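# Close and lock a mailer box lid with one arm

## Task

Shut the mailer box's lid so that all of its flaps sit inside the box walls and the lock tabs on the front flap are caught beneath the front wall's ledge. The box must end up roughly at its starting spot and orientation, with no other object on the table in contact with it, and everything must stay closed on its own once the robot lets go.

## Robot and tools

Robot: one six-joint arm with a two-finger parallel gripper, viewed by two head cameras (cam_head_left, cam_head_right) and a wrist camera (cam_wrist), each 672x504 pixels. From the base outward the joints are waist, shoulder, elbow, wrist pitch, wrist yaw and wrist roll; the gripper opening comes after them. Joint ranges in rad: waist -3.054 to 3.054, shoulder 0.000 to 3.142, elbow 0.000 to 2.356, wrist pitch -1.571 to 1.571, wrist yaw -1.571 to 1.571, wrist roll -3.142 to 3.142.

Frames: everything is in the scene frame. Its origin lies on the table surface under the arm base, +z is up, and +y is to the left for someone facing along +x. The base itself may be slightly tilted. In the gripper's own frame the fingers extend along +x and close along y. end_effector_position is the point midway between the pads, roughly 3 to 4 cm short of the fingertips. Reported hand positions can be somewhat off, worse at long reach.

The 8-number row (used by both execute_actions and move) is an absolute pose, not an offset: x, y, z in metres, then the orientation quaternion qw, qx, qy, qz with w first, then opening. Opening runs -1 to 1: +1 is fully open (0.088 m), the bare fingers touch near -0.80, and values below that add no travel. Closing from fully open takes at least about 0.5 s. Repeat the desired quaternion in every row; do not copy a drifted one from the last result. A target more than 0.6 m from the last reported position along any gripper axis is rejected and nothing moves.

execute_actions: argument actions is a list holding zero or one item. Empty list: just report the state (with pictures). An item with rows (1 to 15 rows) and steps (up to 15, default 15) plays one row per control step of 1/30 s, repeating the final row if steps exceed rows; such an action needs 9 or more steps. An item with only steps (up to 300) is a wait counted from the previous result, so your reply time is included. Optional pictures (true/false) asks for camera images.

move: target is one 8-number row (absolute pose plus opening); speed is the path's top speed in m/s, 0.002 to 0.5, default 0.25, with rotation capped at twice that value in rad/s. The gripper follows a straight path lasting 0.5 to 10 s (longer paths are cut off at 10 s), rotating the short way. The opening is applied at the start. It does not avoid obstacles, may lag, overshoot the speed, or wander, mainly with the arm stretched out. Faster moves and targets set deeper past a contact press harder.

wait: seconds, 0 to 10; sends nothing new.
zoom_image: camera (one of the three names) and region [x0, y0, x1, y1] in pixels from the top-left corner, no larger than 504 by 504.
show_instructions: no arguments; shows the reference pictures for the box task.
read_manual: optional section, only "licences"; returns URDF licence text.
finished_scene: scene, the integer number of the current scene; irreversible, and the result reports success.

Control details: each step, the commanded pose is limited to 70 mm and 16 degrees away from the measured pose, then solved by damped inverse kinematics favouring position over orientation. Joint friction can leave the hand short or tilted, and tiny moves may not happen, so verify the pose after each motion and correct it. Each action's result is captured 9 steps before it ends; those last steps run while you compose the next reply, and the simulation keeps going during your reply time. After an action the arm continues only to its final clipped pose, so long travels need more commands.

Result lines: the state line gives end_effector_position, end_effector_quat_wxyz and velocities. Joint positions and Joint velocities list the six joints then the pad gap in metres. grip_measured is the opening on the command scale; while squeezing something hard it reads up to about 0.061 narrower than the pads really are, and may carry a constant offset of about 1 mm. To grip, command roughly 0.07 below grip_measured (less for a gentler hold). Pad force tops out near 34 to 49 N. grip_effort_n is motor effort (negative closes, limit about 83 N). Joint torques and External joint torques follow the same joint order. HELD marks steps where the clearance check withheld your command; a pose unreachable line means it altered or blocked the command. Hand target appears when nothing is pending. The move: line states the ending (done, off_target, moving, held, fault) and limits such as paced (pose clipped) or held (some steps blocked, after which the arm may surge).

Faults: contact torque reaching a load limit (waist 17.2, shoulder 21.3, elbow 21.3, wrist pitch 5.61, wrist yaw 5.59, wrist roll 5.24 N m, held weight included) halts the arm for 10 s and drops the remainder of the call. Holding loads heats motors: warnings start at 50 °C, and at 95 °C the arm is held until it cools, possibly losing power.

Avoid: knocking or placing anything off the table (immediate failure), dropping things, slamming, striking hard or pushing very hard. A held part may occasionally be tugged briefly. Before finishing, release the box and make sure the closure holds by itself.

Each tool is called after "Call:" by a JSON object that holds its "method" and its "body", one argument or row to a line.

Reference images:

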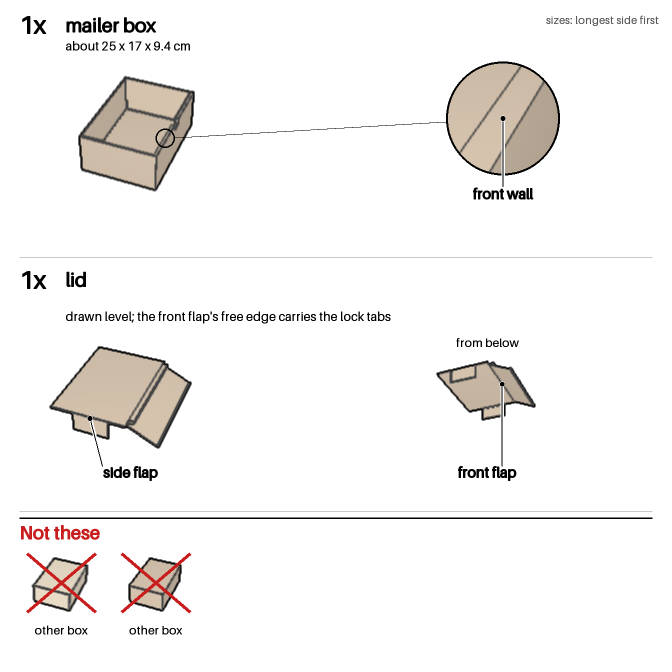

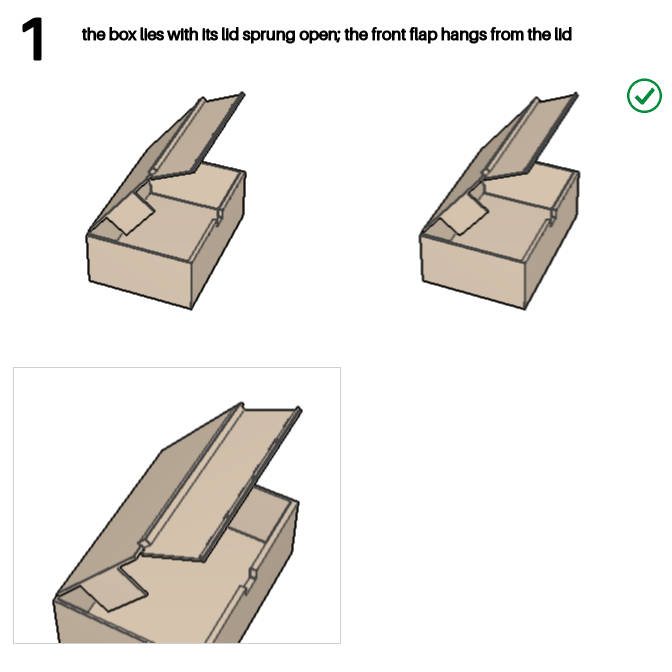

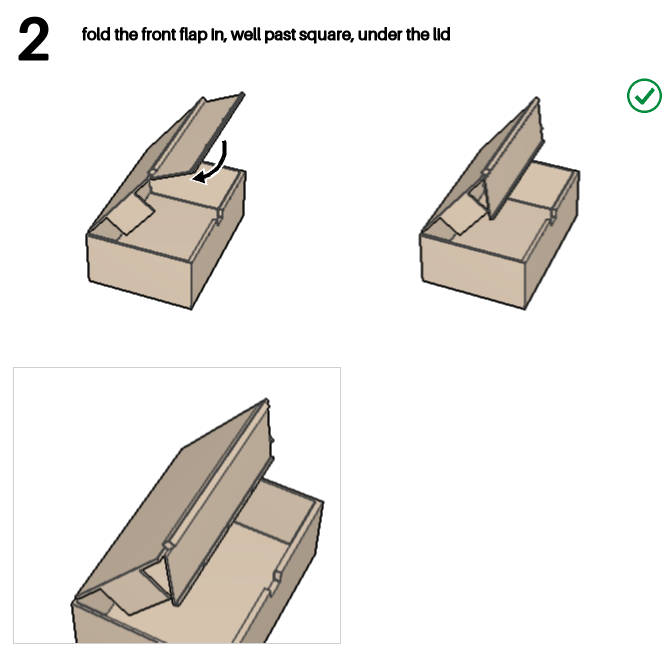

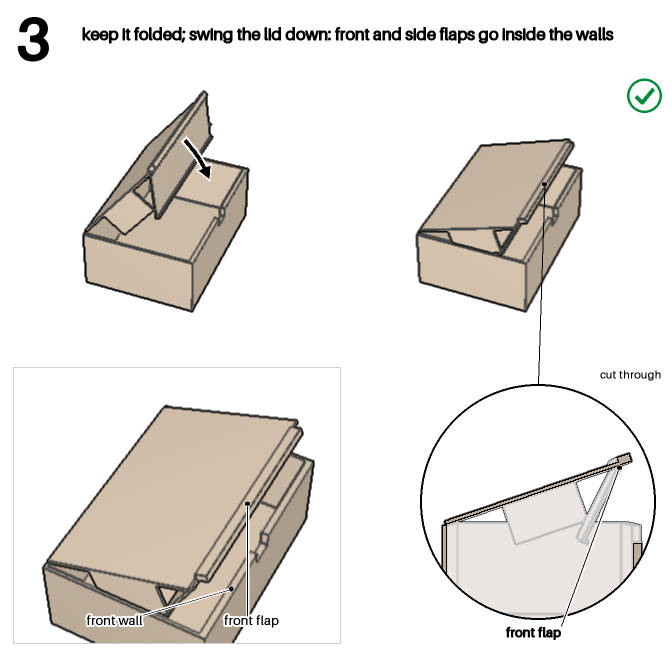

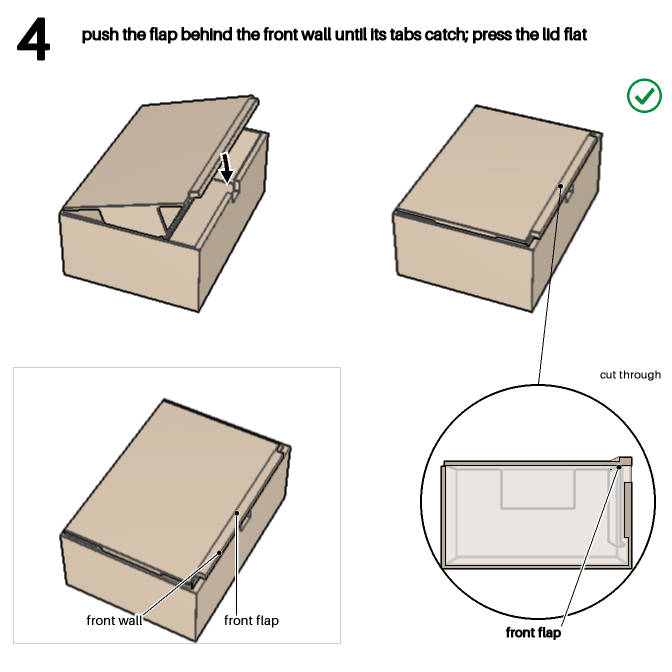

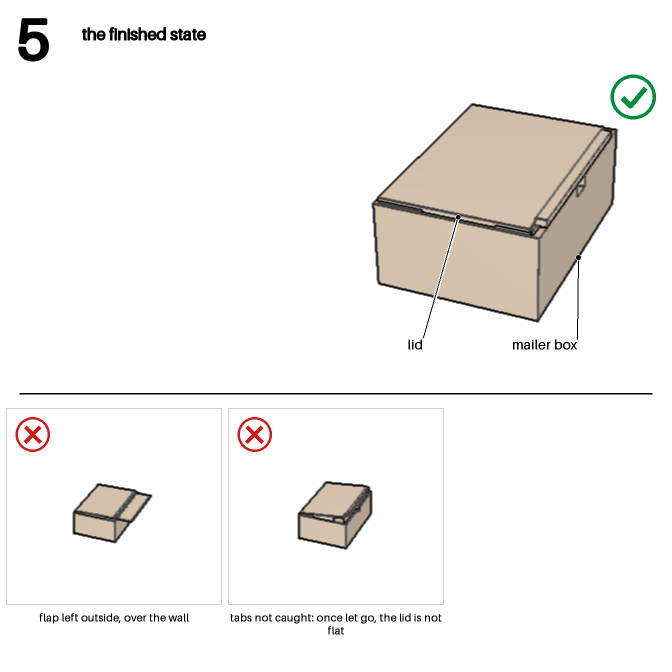

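## Session

Call:
{"method": "execute_actions", "body": {
  "actions": []
}}

Scene clock: 0.00 s of 3920.00 s.
end_effector_position=(+0.3046, +0.0530, +0.4425) grip_measured=+0.819 grip_effort_n=n/a end_effector_quat_wxyz=(+0.997, -0.046, -0.045, +0.051) end_effector_velocity=(-0.000, +0.002, -0.005) end_effector_angular_velocity=(-0.011, +0.022, +0.017)
Joint positions: [ 0.027  0.832  0.67   0.238 -0.028 -0.015  0.079]
Joint velocities: [-0.002 -0.002 -0.002 -0.022 -0.022 -0.007 -0.   ]
Joint torques (N m, as the arm reports them, + toward a larger angle): no reading
External joint torques (N m, as the arm's controller estimates them; a push from outside toward a larger angle lowers the number): no reading
Heat: hottest waist 28 °C (+0.0 °C/min).
Hand target: +0.305, +0.053, +0.443; +0.997, -0.046, -0.045, +0.051

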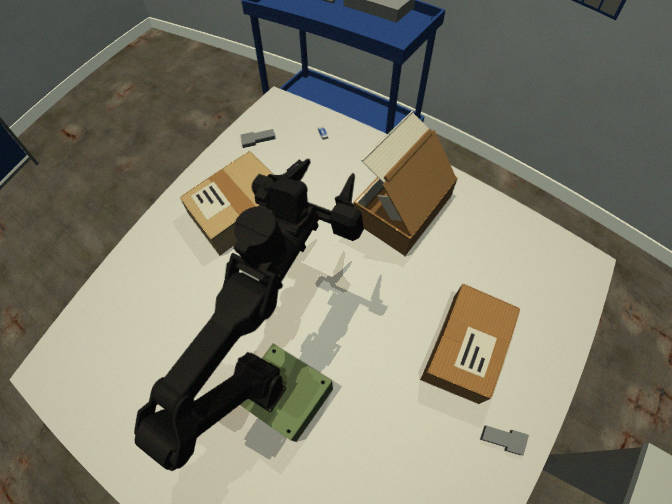

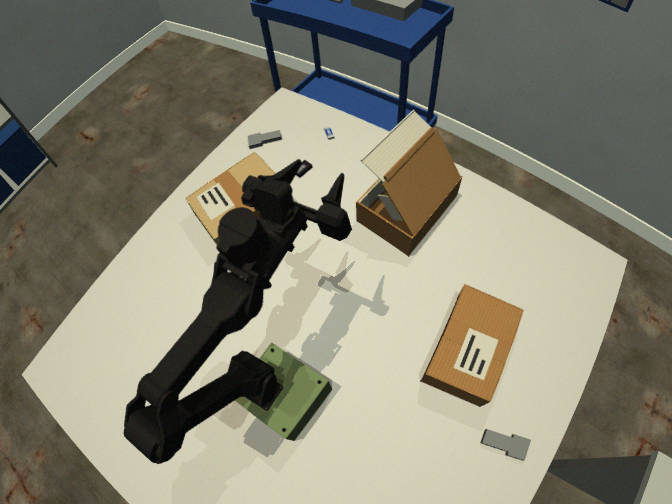

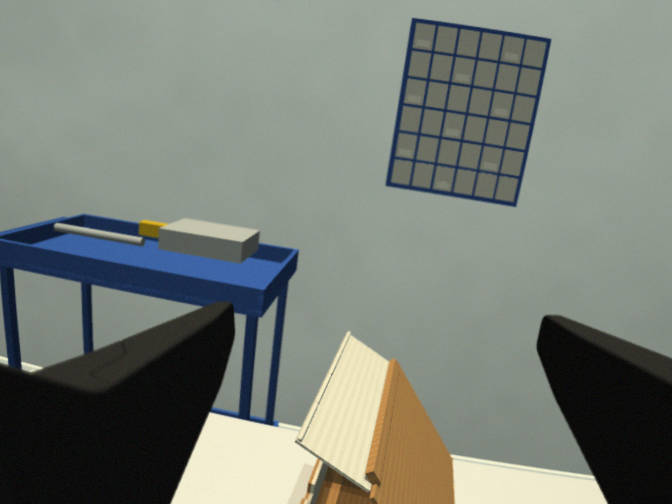

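Call:
{"method": "zoom_image", "body": {
  "camera": "cam_head_right",
  "region": [330,90,500,270]
}}

Call:
{"method": "move", "body": {
  "target": [0.27,0.06,0.40,0.94,0,0.342,0,1]
}}

Region (330, 90, 500, 270) of cam_head_right's 672x504 image, scaled by 2.800, with more detail than that image has.

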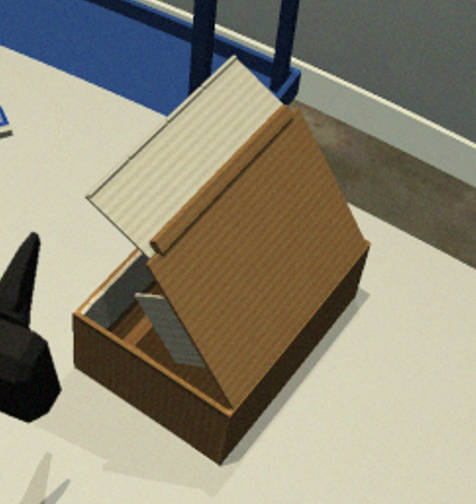

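Scene clock: 2.93 s of 3920.00 s.
end_effector_position=(+0.2700, +0.0590, +0.3981) grip_measured=+0.979 grip_effort_n=20.7 end_effector_quat_wxyz=(+0.940, +0.000, +0.341, -0.003) end_effector_velocity=(-0.003, +0.001, -0.003) end_effector_angular_velocity=(-0.018, +0.033, +0.020)
Joint positions: [ 0.134  1.026  1.215 -0.904  0.091  0.179  0.087]
Joint velocities: [ 0.002  0.007  0.012 -0.037 -0.007 -0.022  0.   ]
Joint torques (N m, as the arm reports them, + toward a larger angle): [ 0.09 -2.    7.39  1.33  0.07  0.26]
External joint torques (N m, as the arm's controller estimates them; a push from outside toward a larger angle lowers the number): [ 0.33  0.41  1.15 -0.18 -0.02  0.25]
Heat: hottest waist 28 °C (+0.0 °C/min).
Hand target: +0.271, +0.060, +0.400; +0.940, +0.003, +0.342, -0.002
Off the commanded pose: 0.002 m, 0 deg.
Kept back: nothing.
move: done

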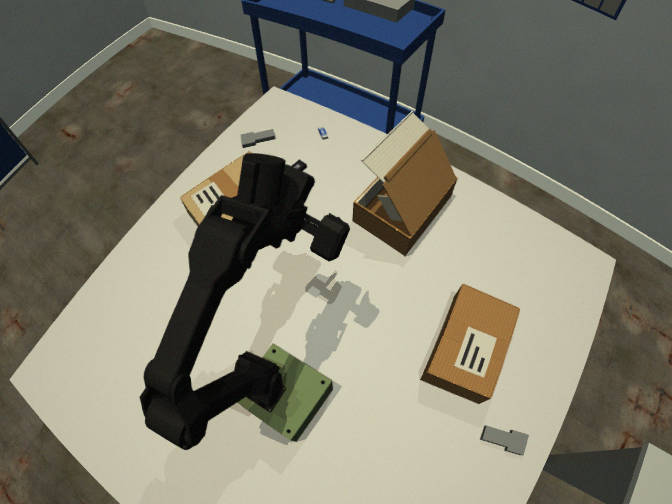

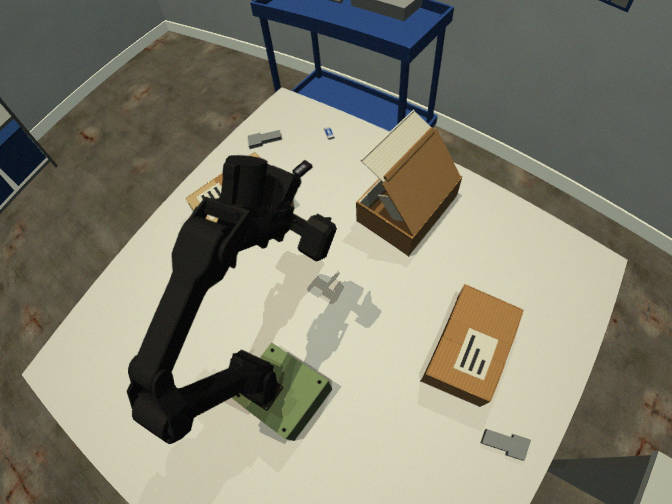

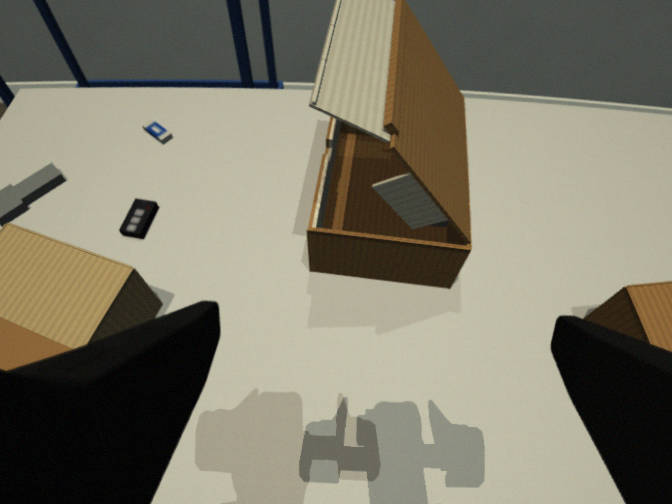

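Call:
{"method": "move", "body": {
  "target": [0.30,0.03,0.20,1,0,0,0,1]
}}

Scene clock: 6.90 s of 3920.00 s.
end_effector_position=(+0.2989, +0.0310, +0.2035) grip_measured=+0.979 grip_effort_n=20.7 end_effector_quat_wxyz=(+0.999, +0.002, +0.041, +0.001) end_effector_velocity=(-0.000, -0.000, -0.006) end_effector_angular_velocity=(-0.008, +0.013, +0.004)
Joint positions: [0.1   1.679 0.013 1.567 0.135 0.096 0.087]
Joint velocities: [-0.002  0.046 -0.002  0.037 -0.007 -0.007 -0.   ]
Joint torques (N m, as the arm reports them, + toward a larger angle): [-0.47 -3.26  1.82  2.09  0.13 -0.22]
External joint torques (N m, as the arm's controller estimates them; a push from outside toward a larger angle lowers the number): [-0.14  0.07 -0.76  0.37  0.06 -0.23]
Heat: hottest waist 28 °C (+0.0 °C/min).
Hand target: +0.298, +0.030, +0.202; +0.999, -0.001, +0.043, -0.001
Off the commanded pose: 0.004 m, 5 deg.
joint sent to its limit — the command would take joint 4 (wrist pitch) past its upper limit, so that joint was sent only as far as its limit.
Kept back: nothing.
move: off_target

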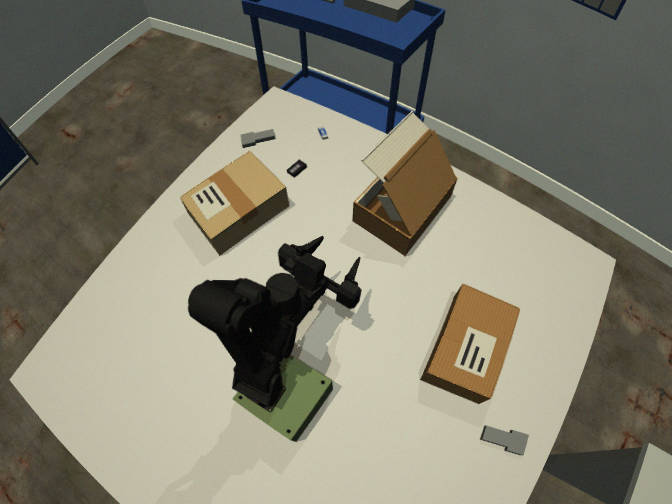

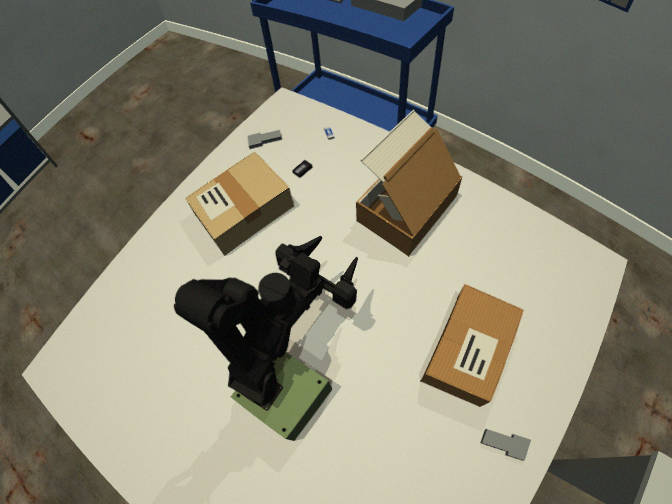

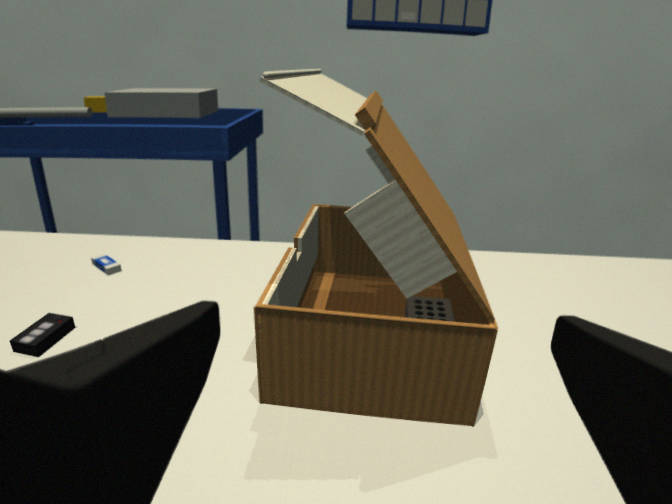

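Call:
{"method": "move", "body": {
  "target": [0.40,0.03,0.31,0.975,0.0094,0.216,-0.0426,1]
}}

Call:
{"method": "move", "body": {
  "target": [0.512,0.027,0.30,0.975,0.0094,0.216,-0.0426,1],
  "speed": 0.15
}}

Call:
{"method": "move", "body": {
  "target": [0.512,0.027,0.225,0.975,0.0094,0.216,-0.0426,1],
  "speed": 0.05
}}

Scene clock: 10.50 s of 3920.00 s.
end_effector_position=(+0.3988, +0.0309, +0.3084) grip_measured=+0.979 grip_effort_n=20.7 end_effector_quat_wxyz=(+0.976, +0.007, +0.214, -0.043) end_effector_velocity=(+0.001, -0.000, -0.000) end_effector_angular_velocity=(+0.002, +0.021, -0.009)
Joint positions: [0.038 1.358 0.845 0.056 0.122 0.139 0.087]
Joint velocities: [ 0.002  0.007  0.022 -0.037  0.007  0.007 -0.   ]
Joint torques (N m, as the arm reports them, + toward a larger angle): [-0.76 -4.77  7.88  1.51 -0.03  0.21]
External joint torques (N m, as the arm's controller estimates them; a push from outside toward a larger angle lowers the number): [-0.32  0.33  1.18 -0.16 -0.12  0.2 ]
Heat: hottest waist 28 °C (+0.0 °C/min).
Hand target: +0.401, +0.030, +0.309; +0.975, +0.011, +0.216, -0.044
Off the commanded pose: 0.002 m, 0 deg.
Kept back: nothing.
move: done

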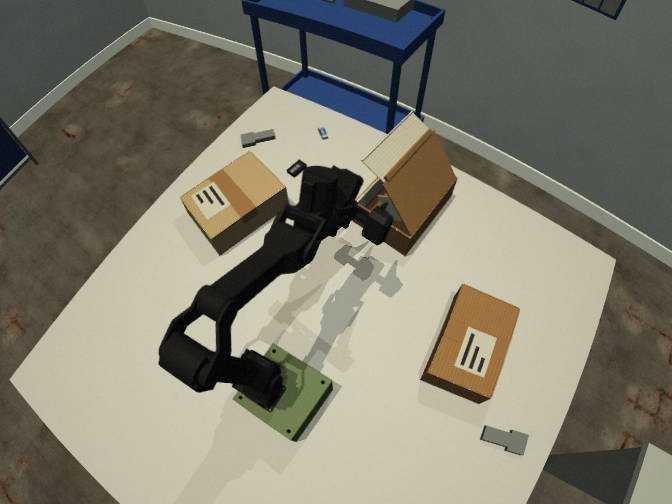

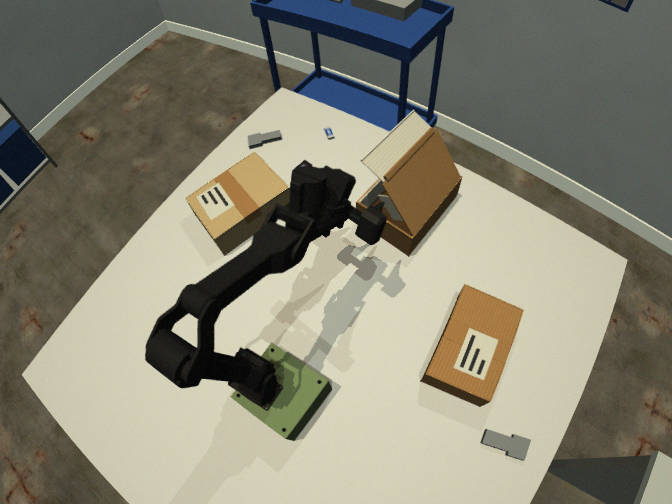

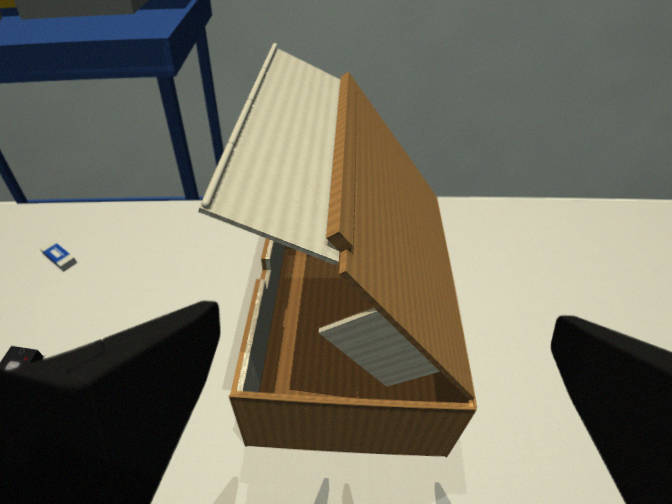

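Scene clock: 11.87 s of 3920.00 s.
end_effector_position=(+0.5091, +0.0283, +0.3012) grip_measured=+0.979 grip_effort_n=21.2 end_effector_quat_wxyz=(+0.976, +0.012, +0.214, -0.043) end_effector_velocity=(-0.000, -0.001, -0.005) end_effector_angular_velocity=(-0.005, +0.023, +0.006)
Joint positions: [0.008 1.787 1.238 0.093 0.093 0.136 0.087]
Joint velocities: [-0.002  0.007  0.007 -0.022 -0.007 -0.007 -0.   ]
Joint torques (N m, as the arm reports them, + toward a larger angle): [-1.04 -8.08  8.09  1.46 -0.06 -0.19]
External joint torques (N m, as the arm's controller estimates them; a push from outside toward a larger angle lowers the number): [-0.33  0.19  1.33 -0.23 -0.14 -0.2 ]
Heat: hottest waist 28 °C (+0.0 °C/min).
Hand target: +0.512, +0.027, +0.300; +0.975, +0.009, +0.216, -0.043
Off the commanded pose: 0.003 m, 0 deg.
Kept back: nothing.
move: done

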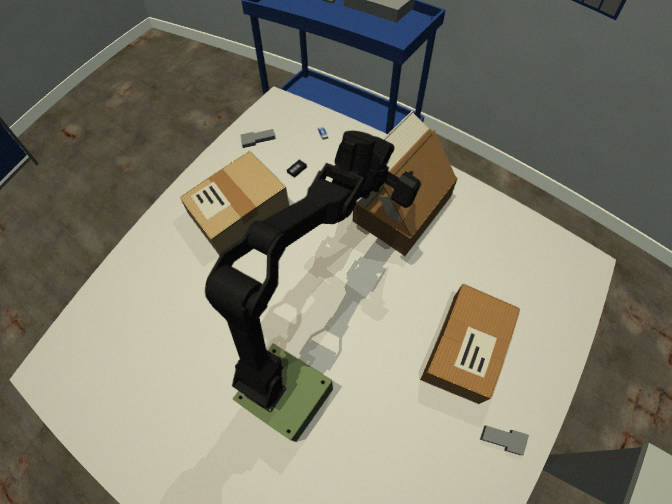

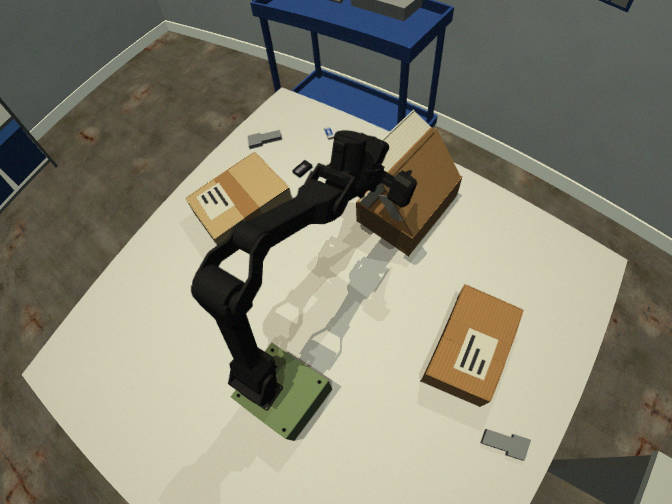

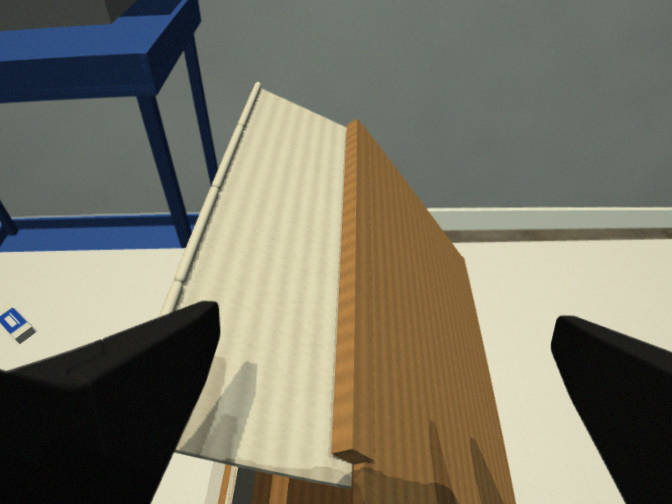

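Scene clock: 13.77 s of 3920.00 s.
end_effector_position=(+0.5125, +0.0267, +0.2332) grip_measured=+0.979 grip_effort_n=20.7 end_effector_quat_wxyz=(+0.977, +0.011, +0.209, -0.042) end_effector_velocity=(+0.001, +0.000, +0.004) end_effector_angular_velocity=(-0.002, -0.021, +0.009)
Joint positions: [0.017 1.908 1.089 0.372 0.101 0.136 0.087]
Joint velocities: [-0.002 -0.002 -0.002  0.022 -0.007 -0.007  0.   ]
Joint torques (N m, as the arm reports them, + toward a larger angle): [-0.54 -8.48  5.04  2.01  0.17 -0.01]
External joint torques (N m, as the arm's controller estimates them; a push from outside toward a larger angle lowers the number): [ 0.17  0.09 -1.17  0.3   0.09 -0.02]
Heat: hottest shoulder 29 °C (+4.4 °C/min).
Hand target: +0.511, +0.027, +0.225; +0.975, +0.009, +0.216, -0.043
Off the commanded pose: 0.008 m, 1 deg.
Kept back: nothing.
move: done

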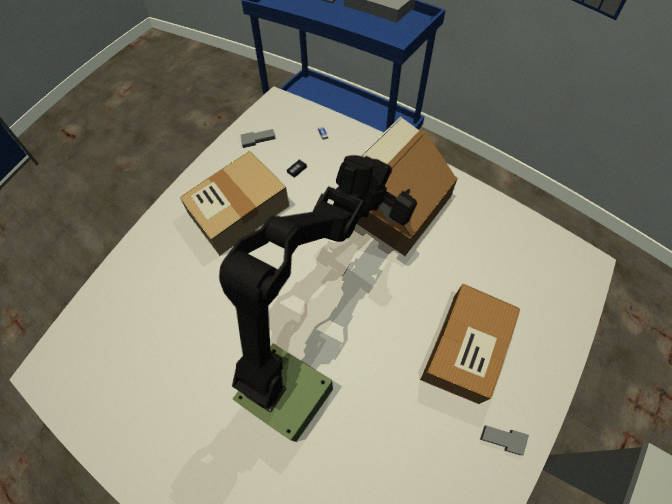

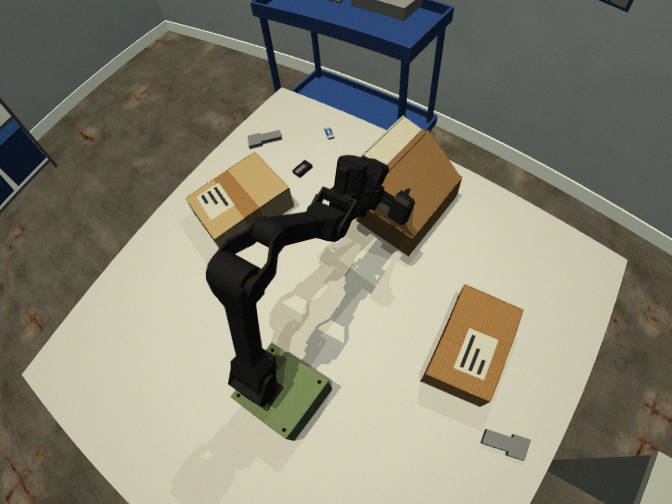

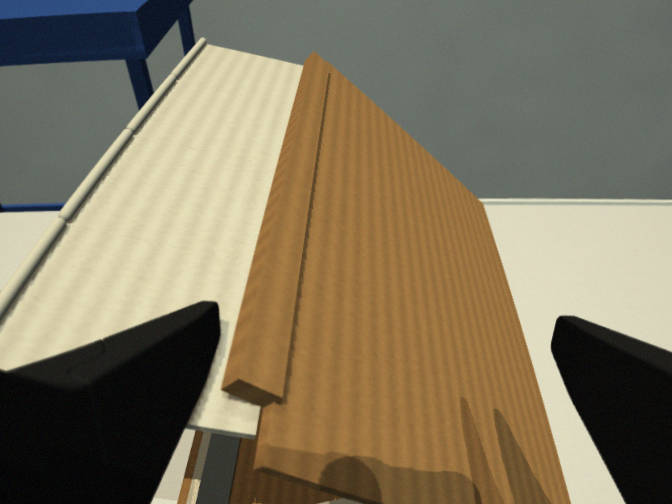

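Call:
{"method": "move", "body": {
  "target": [0.50,0.03,0.285,0.975,0.0094,0.216,-0.0426,1],
  "speed": 0.1
}}

Call:
{"method": "move", "body": {
  "target": [0.42,0.04,0.27,0.975,0.0094,0.216,-0.0426,0.3]
}}

Call:
{"method": "move", "body": {
  "target": [0.44,0.05,0.234,0.557,0.820,0.061,0.120,0.3],
  "speed": 0.4
}}

Scene clock: 16.63 s of 3920.00 s.
end_effector_position=(+0.4997, +0.0292, +0.2741) grip_measured=+0.979 grip_effort_n=21.2 end_effector_quat_wxyz=(+0.973, +0.009, +0.226, -0.044) end_effector_velocity=(-0.001, +0.002, +0.002) end_effector_angular_velocity=(-0.017, +0.010, +0.018)
Joint positions: [0.017 1.79  1.149 0.16  0.101 0.136 0.087]
Joint velocities: [ 0.002 -0.007  0.007 -0.022 -0.007 -0.022 -0.   ]
Joint torques (N m, as the arm reports them, + toward a larger angle): [ -0.63 -11.02   7.74   1.53   0.11   0.01]
External joint torques (N m, as the arm's controller estimates them; a push from outside toward a larger angle lowers the number): [ 0.03 -2.87  1.17 -0.14  0.02  0.01]
Heat: hottest shoulder 30 °C (+7.2 °C/min).
Hand target: +0.500, +0.030, +0.285; +0.975, +0.009, +0.216, -0.043
Off the commanded pose: 0.011 m, 1 deg.
Kept back: nothing.
move: off_target

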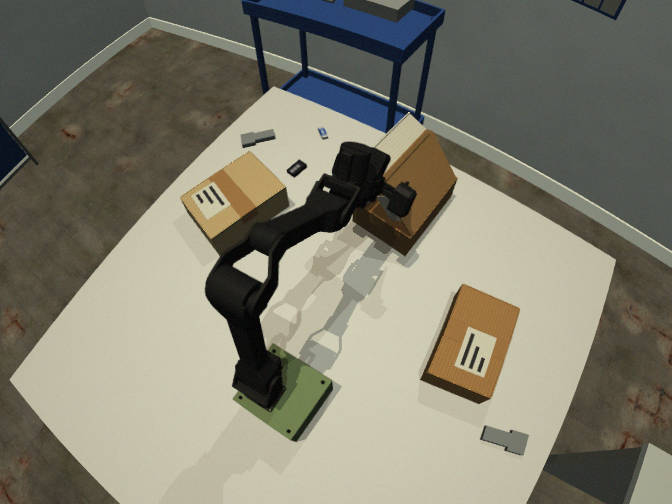

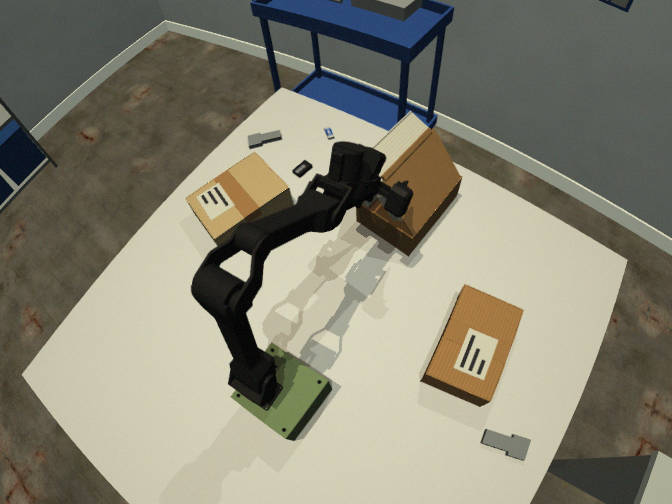

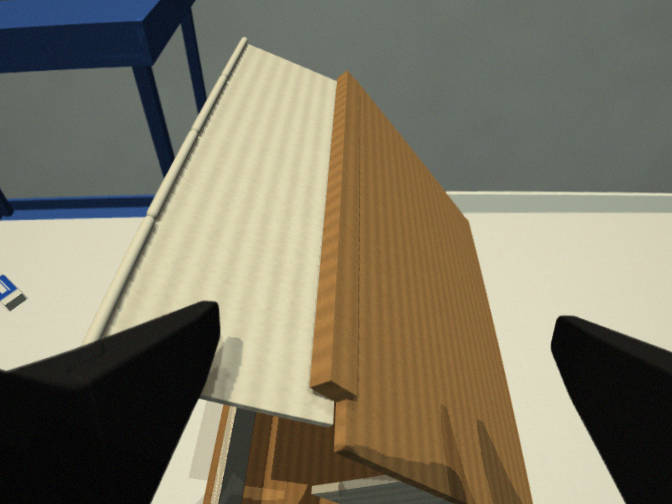

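Scene clock: 17.67 s of 3920.00 s.
end_effector_position=(+0.4222, +0.0391, +0.2679) grip_measured=+0.304 grip_effort_n=-17.4 end_effector_quat_wxyz=(+0.974, +0.006, +0.220, -0.042) end_effector_velocity=(-0.003, -0.000, +0.003) end_effector_angular_velocity=(+0.018, -0.015, -0.013)
Joint positions: [0.069 1.516 0.822 0.223 0.147 0.153 0.054]
Joint velocities: [ 0.002 -0.017 -0.012  0.007  0.007  0.022 -0.   ]
Joint torques (N m, as the arm reports them, + toward a larger angle): [-0.44 -8.45  5.52  1.97  0.25  0.23]
External joint torques (N m, as the arm's controller estimates them; a push from outside toward a larger angle lowers the number): [ 0.11 -2.41 -0.98  0.28  0.15  0.22]
Heat: hottest shoulder 30 °C (+6.8 °C/min).
Hand target: +0.420, +0.040, +0.270; +0.975, +0.009, +0.216, -0.042
Off the commanded pose: 0.003 m, 1 deg.
Kept back: nothing.
move: done

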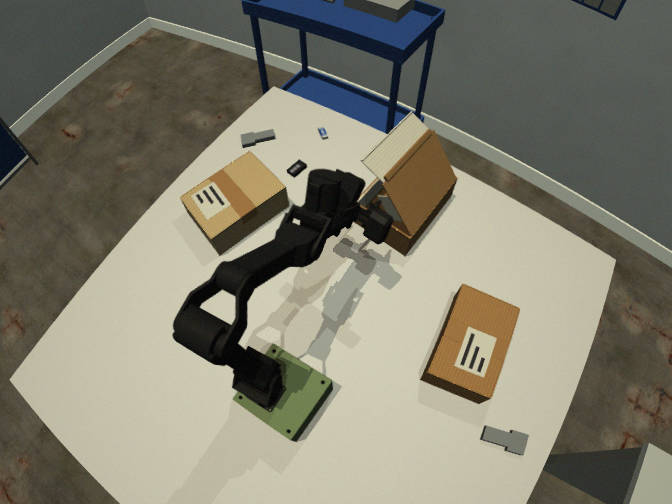

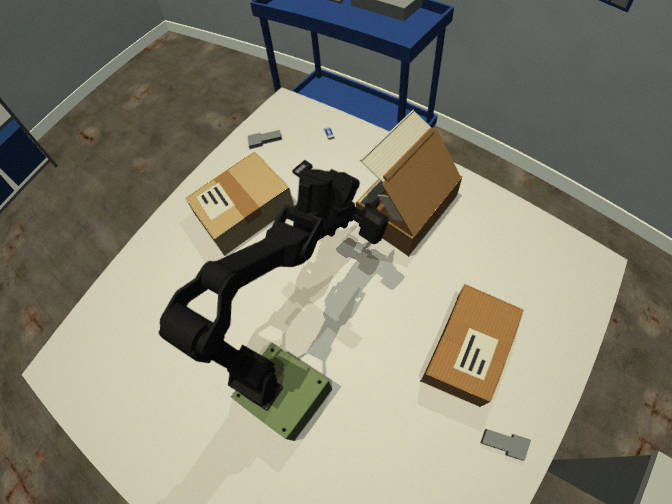

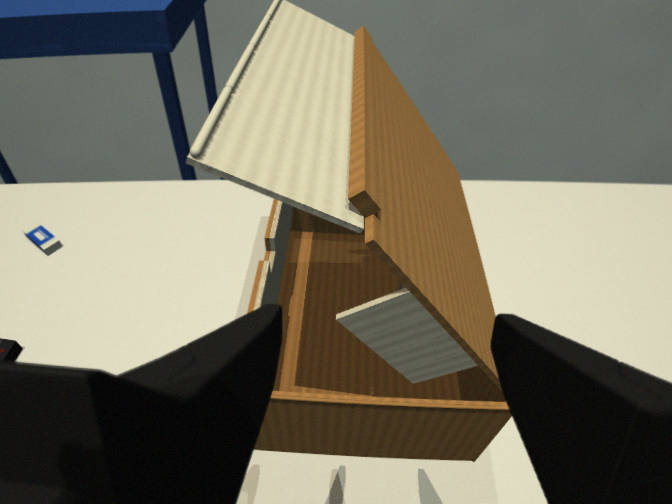

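Scene clock: 20.73 s of 3920.00 s.
end_effector_position=(+0.4384, +0.0493, +0.2379) grip_measured=+0.304 grip_effort_n=-17.4 end_effector_quat_wxyz=(+0.563, +0.816, +0.066, +0.116) end_effector_velocity=(-0.001, +0.002, -0.000) end_effector_angular_velocity=(+0.020, +0.004, +0.012)
Joint positions: [-0.03   2.041  0.588  1.573 -0.216  2.025  0.054]
Joint velocities: [ 0.002  0.002 -0.002  0.007 -0.007  0.022  0.   ]
Joint torques (N m, as the arm reports them, + toward a larger angle): [-0.19 -7.03  3.54  2.1   0.2   0.23]
External joint torques (N m, as the arm's controller estimates them; a push from outside toward a larger angle lowers the number): [ 0.35 -0.11 -0.13  0.42  0.14  0.28]
Heat: hottest shoulder 30 °C (+5.8 °C/min).
Hand target: +0.439, +0.050, +0.235; +0.559, +0.818, +0.067, +0.114
Off the commanded pose: 0.004 m, 1 deg.
joint sent to its limit — the command would take joint 4 (wrist pitch) past its upper limit, so that joint was sent only as far as its limit.
Kept back: nothing.
move: done

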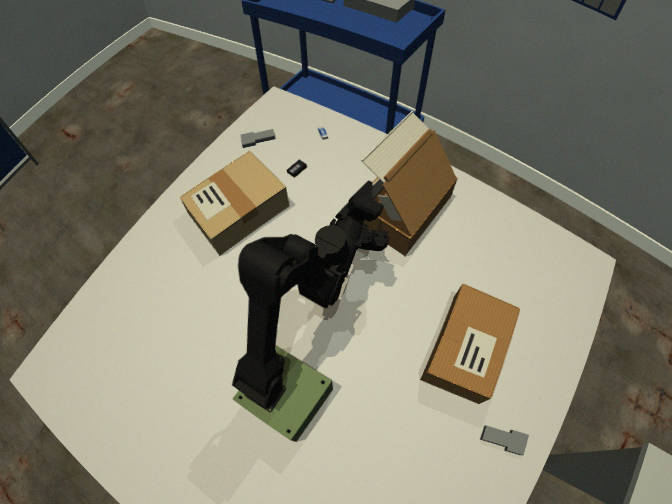

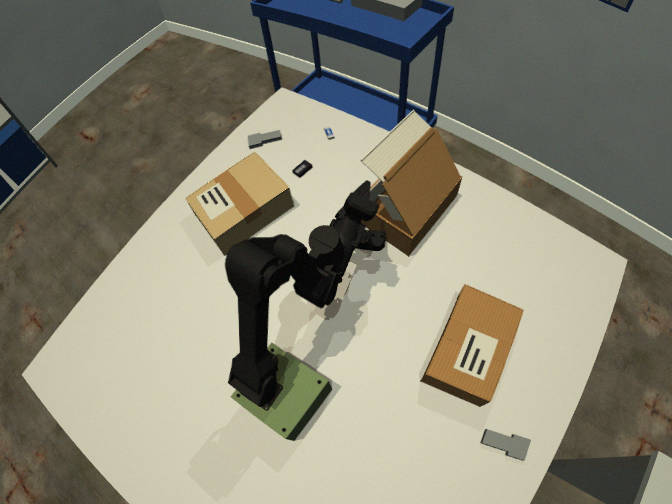

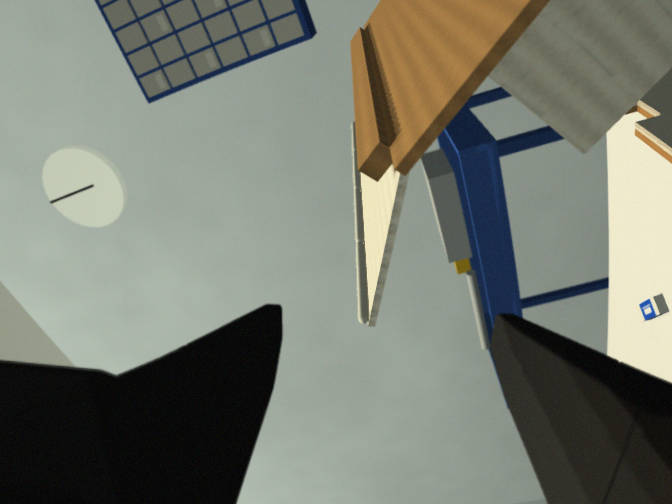

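Call:
{"method": "move", "body": {
  "target": [0.505,0.055,0.234,0.557,0.820,0.061,0.120,0.3],
  "speed": 0.1
}}

Scene clock: 22.33 s of 3920.00 s.
end_effector_position=(+0.5028, +0.0544, +0.2374) grip_measured=+0.304 grip_effort_n=-17.0 end_effector_quat_wxyz=(+0.560, +0.817, +0.059, +0.123) end_effector_velocity=(+0.002, +0.000, +0.001) end_effector_angular_velocity=(-0.008, -0.004, +0.004)
Joint positions: [-0.016  2.187  0.873  1.454 -0.197  2.032  0.054]
Joint velocities: [-0.002  0.002  0.012 -0.007 -0.007 -0.007 -0.   ]
Joint torques (N m, as the arm reports them, + toward a larger angle): [-0.38 -8.49  5.22  1.53  0.16  0.12]
External joint torques (N m, as the arm's controller estimates them; a push from outside toward a larger angle lowers the number): [ 0.34 -0.01  0.91 -0.13  0.09  0.18]
Heat: hottest shoulder 31 °C (+8.1 °C/min).
Hand target: +0.505, +0.055, +0.234; +0.557, +0.820, +0.061, +0.120
Off the commanded pose: 0.004 m, 1 deg.
Kept back: nothing.
move: done

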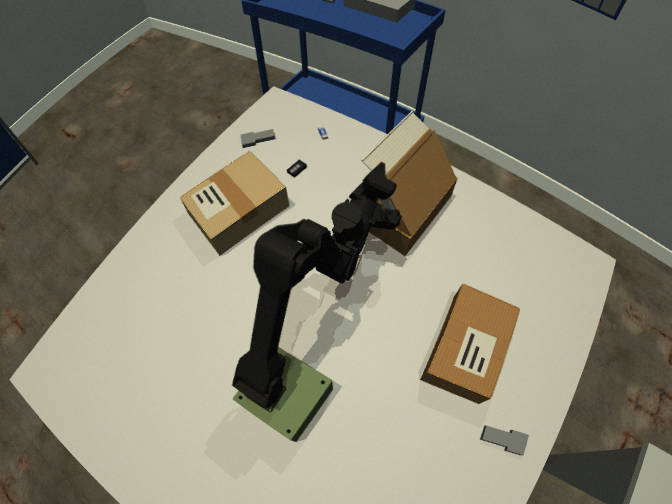

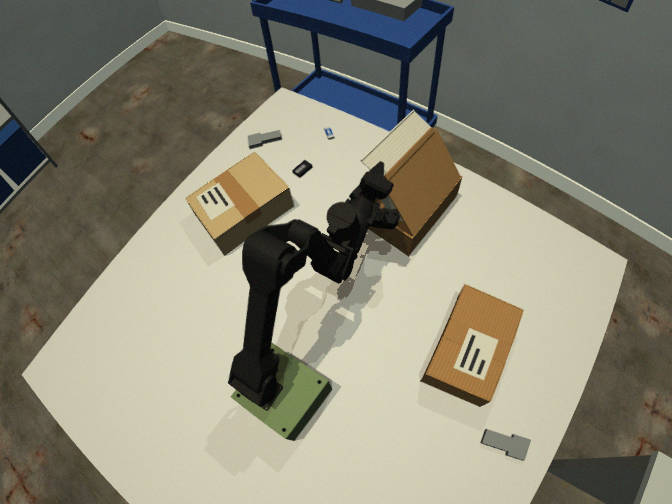

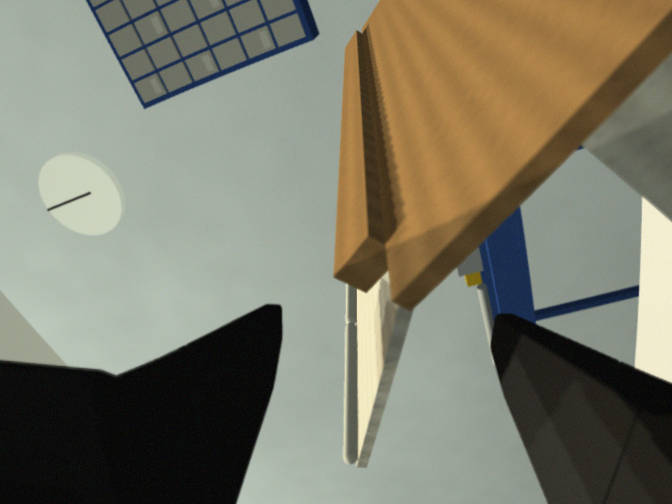

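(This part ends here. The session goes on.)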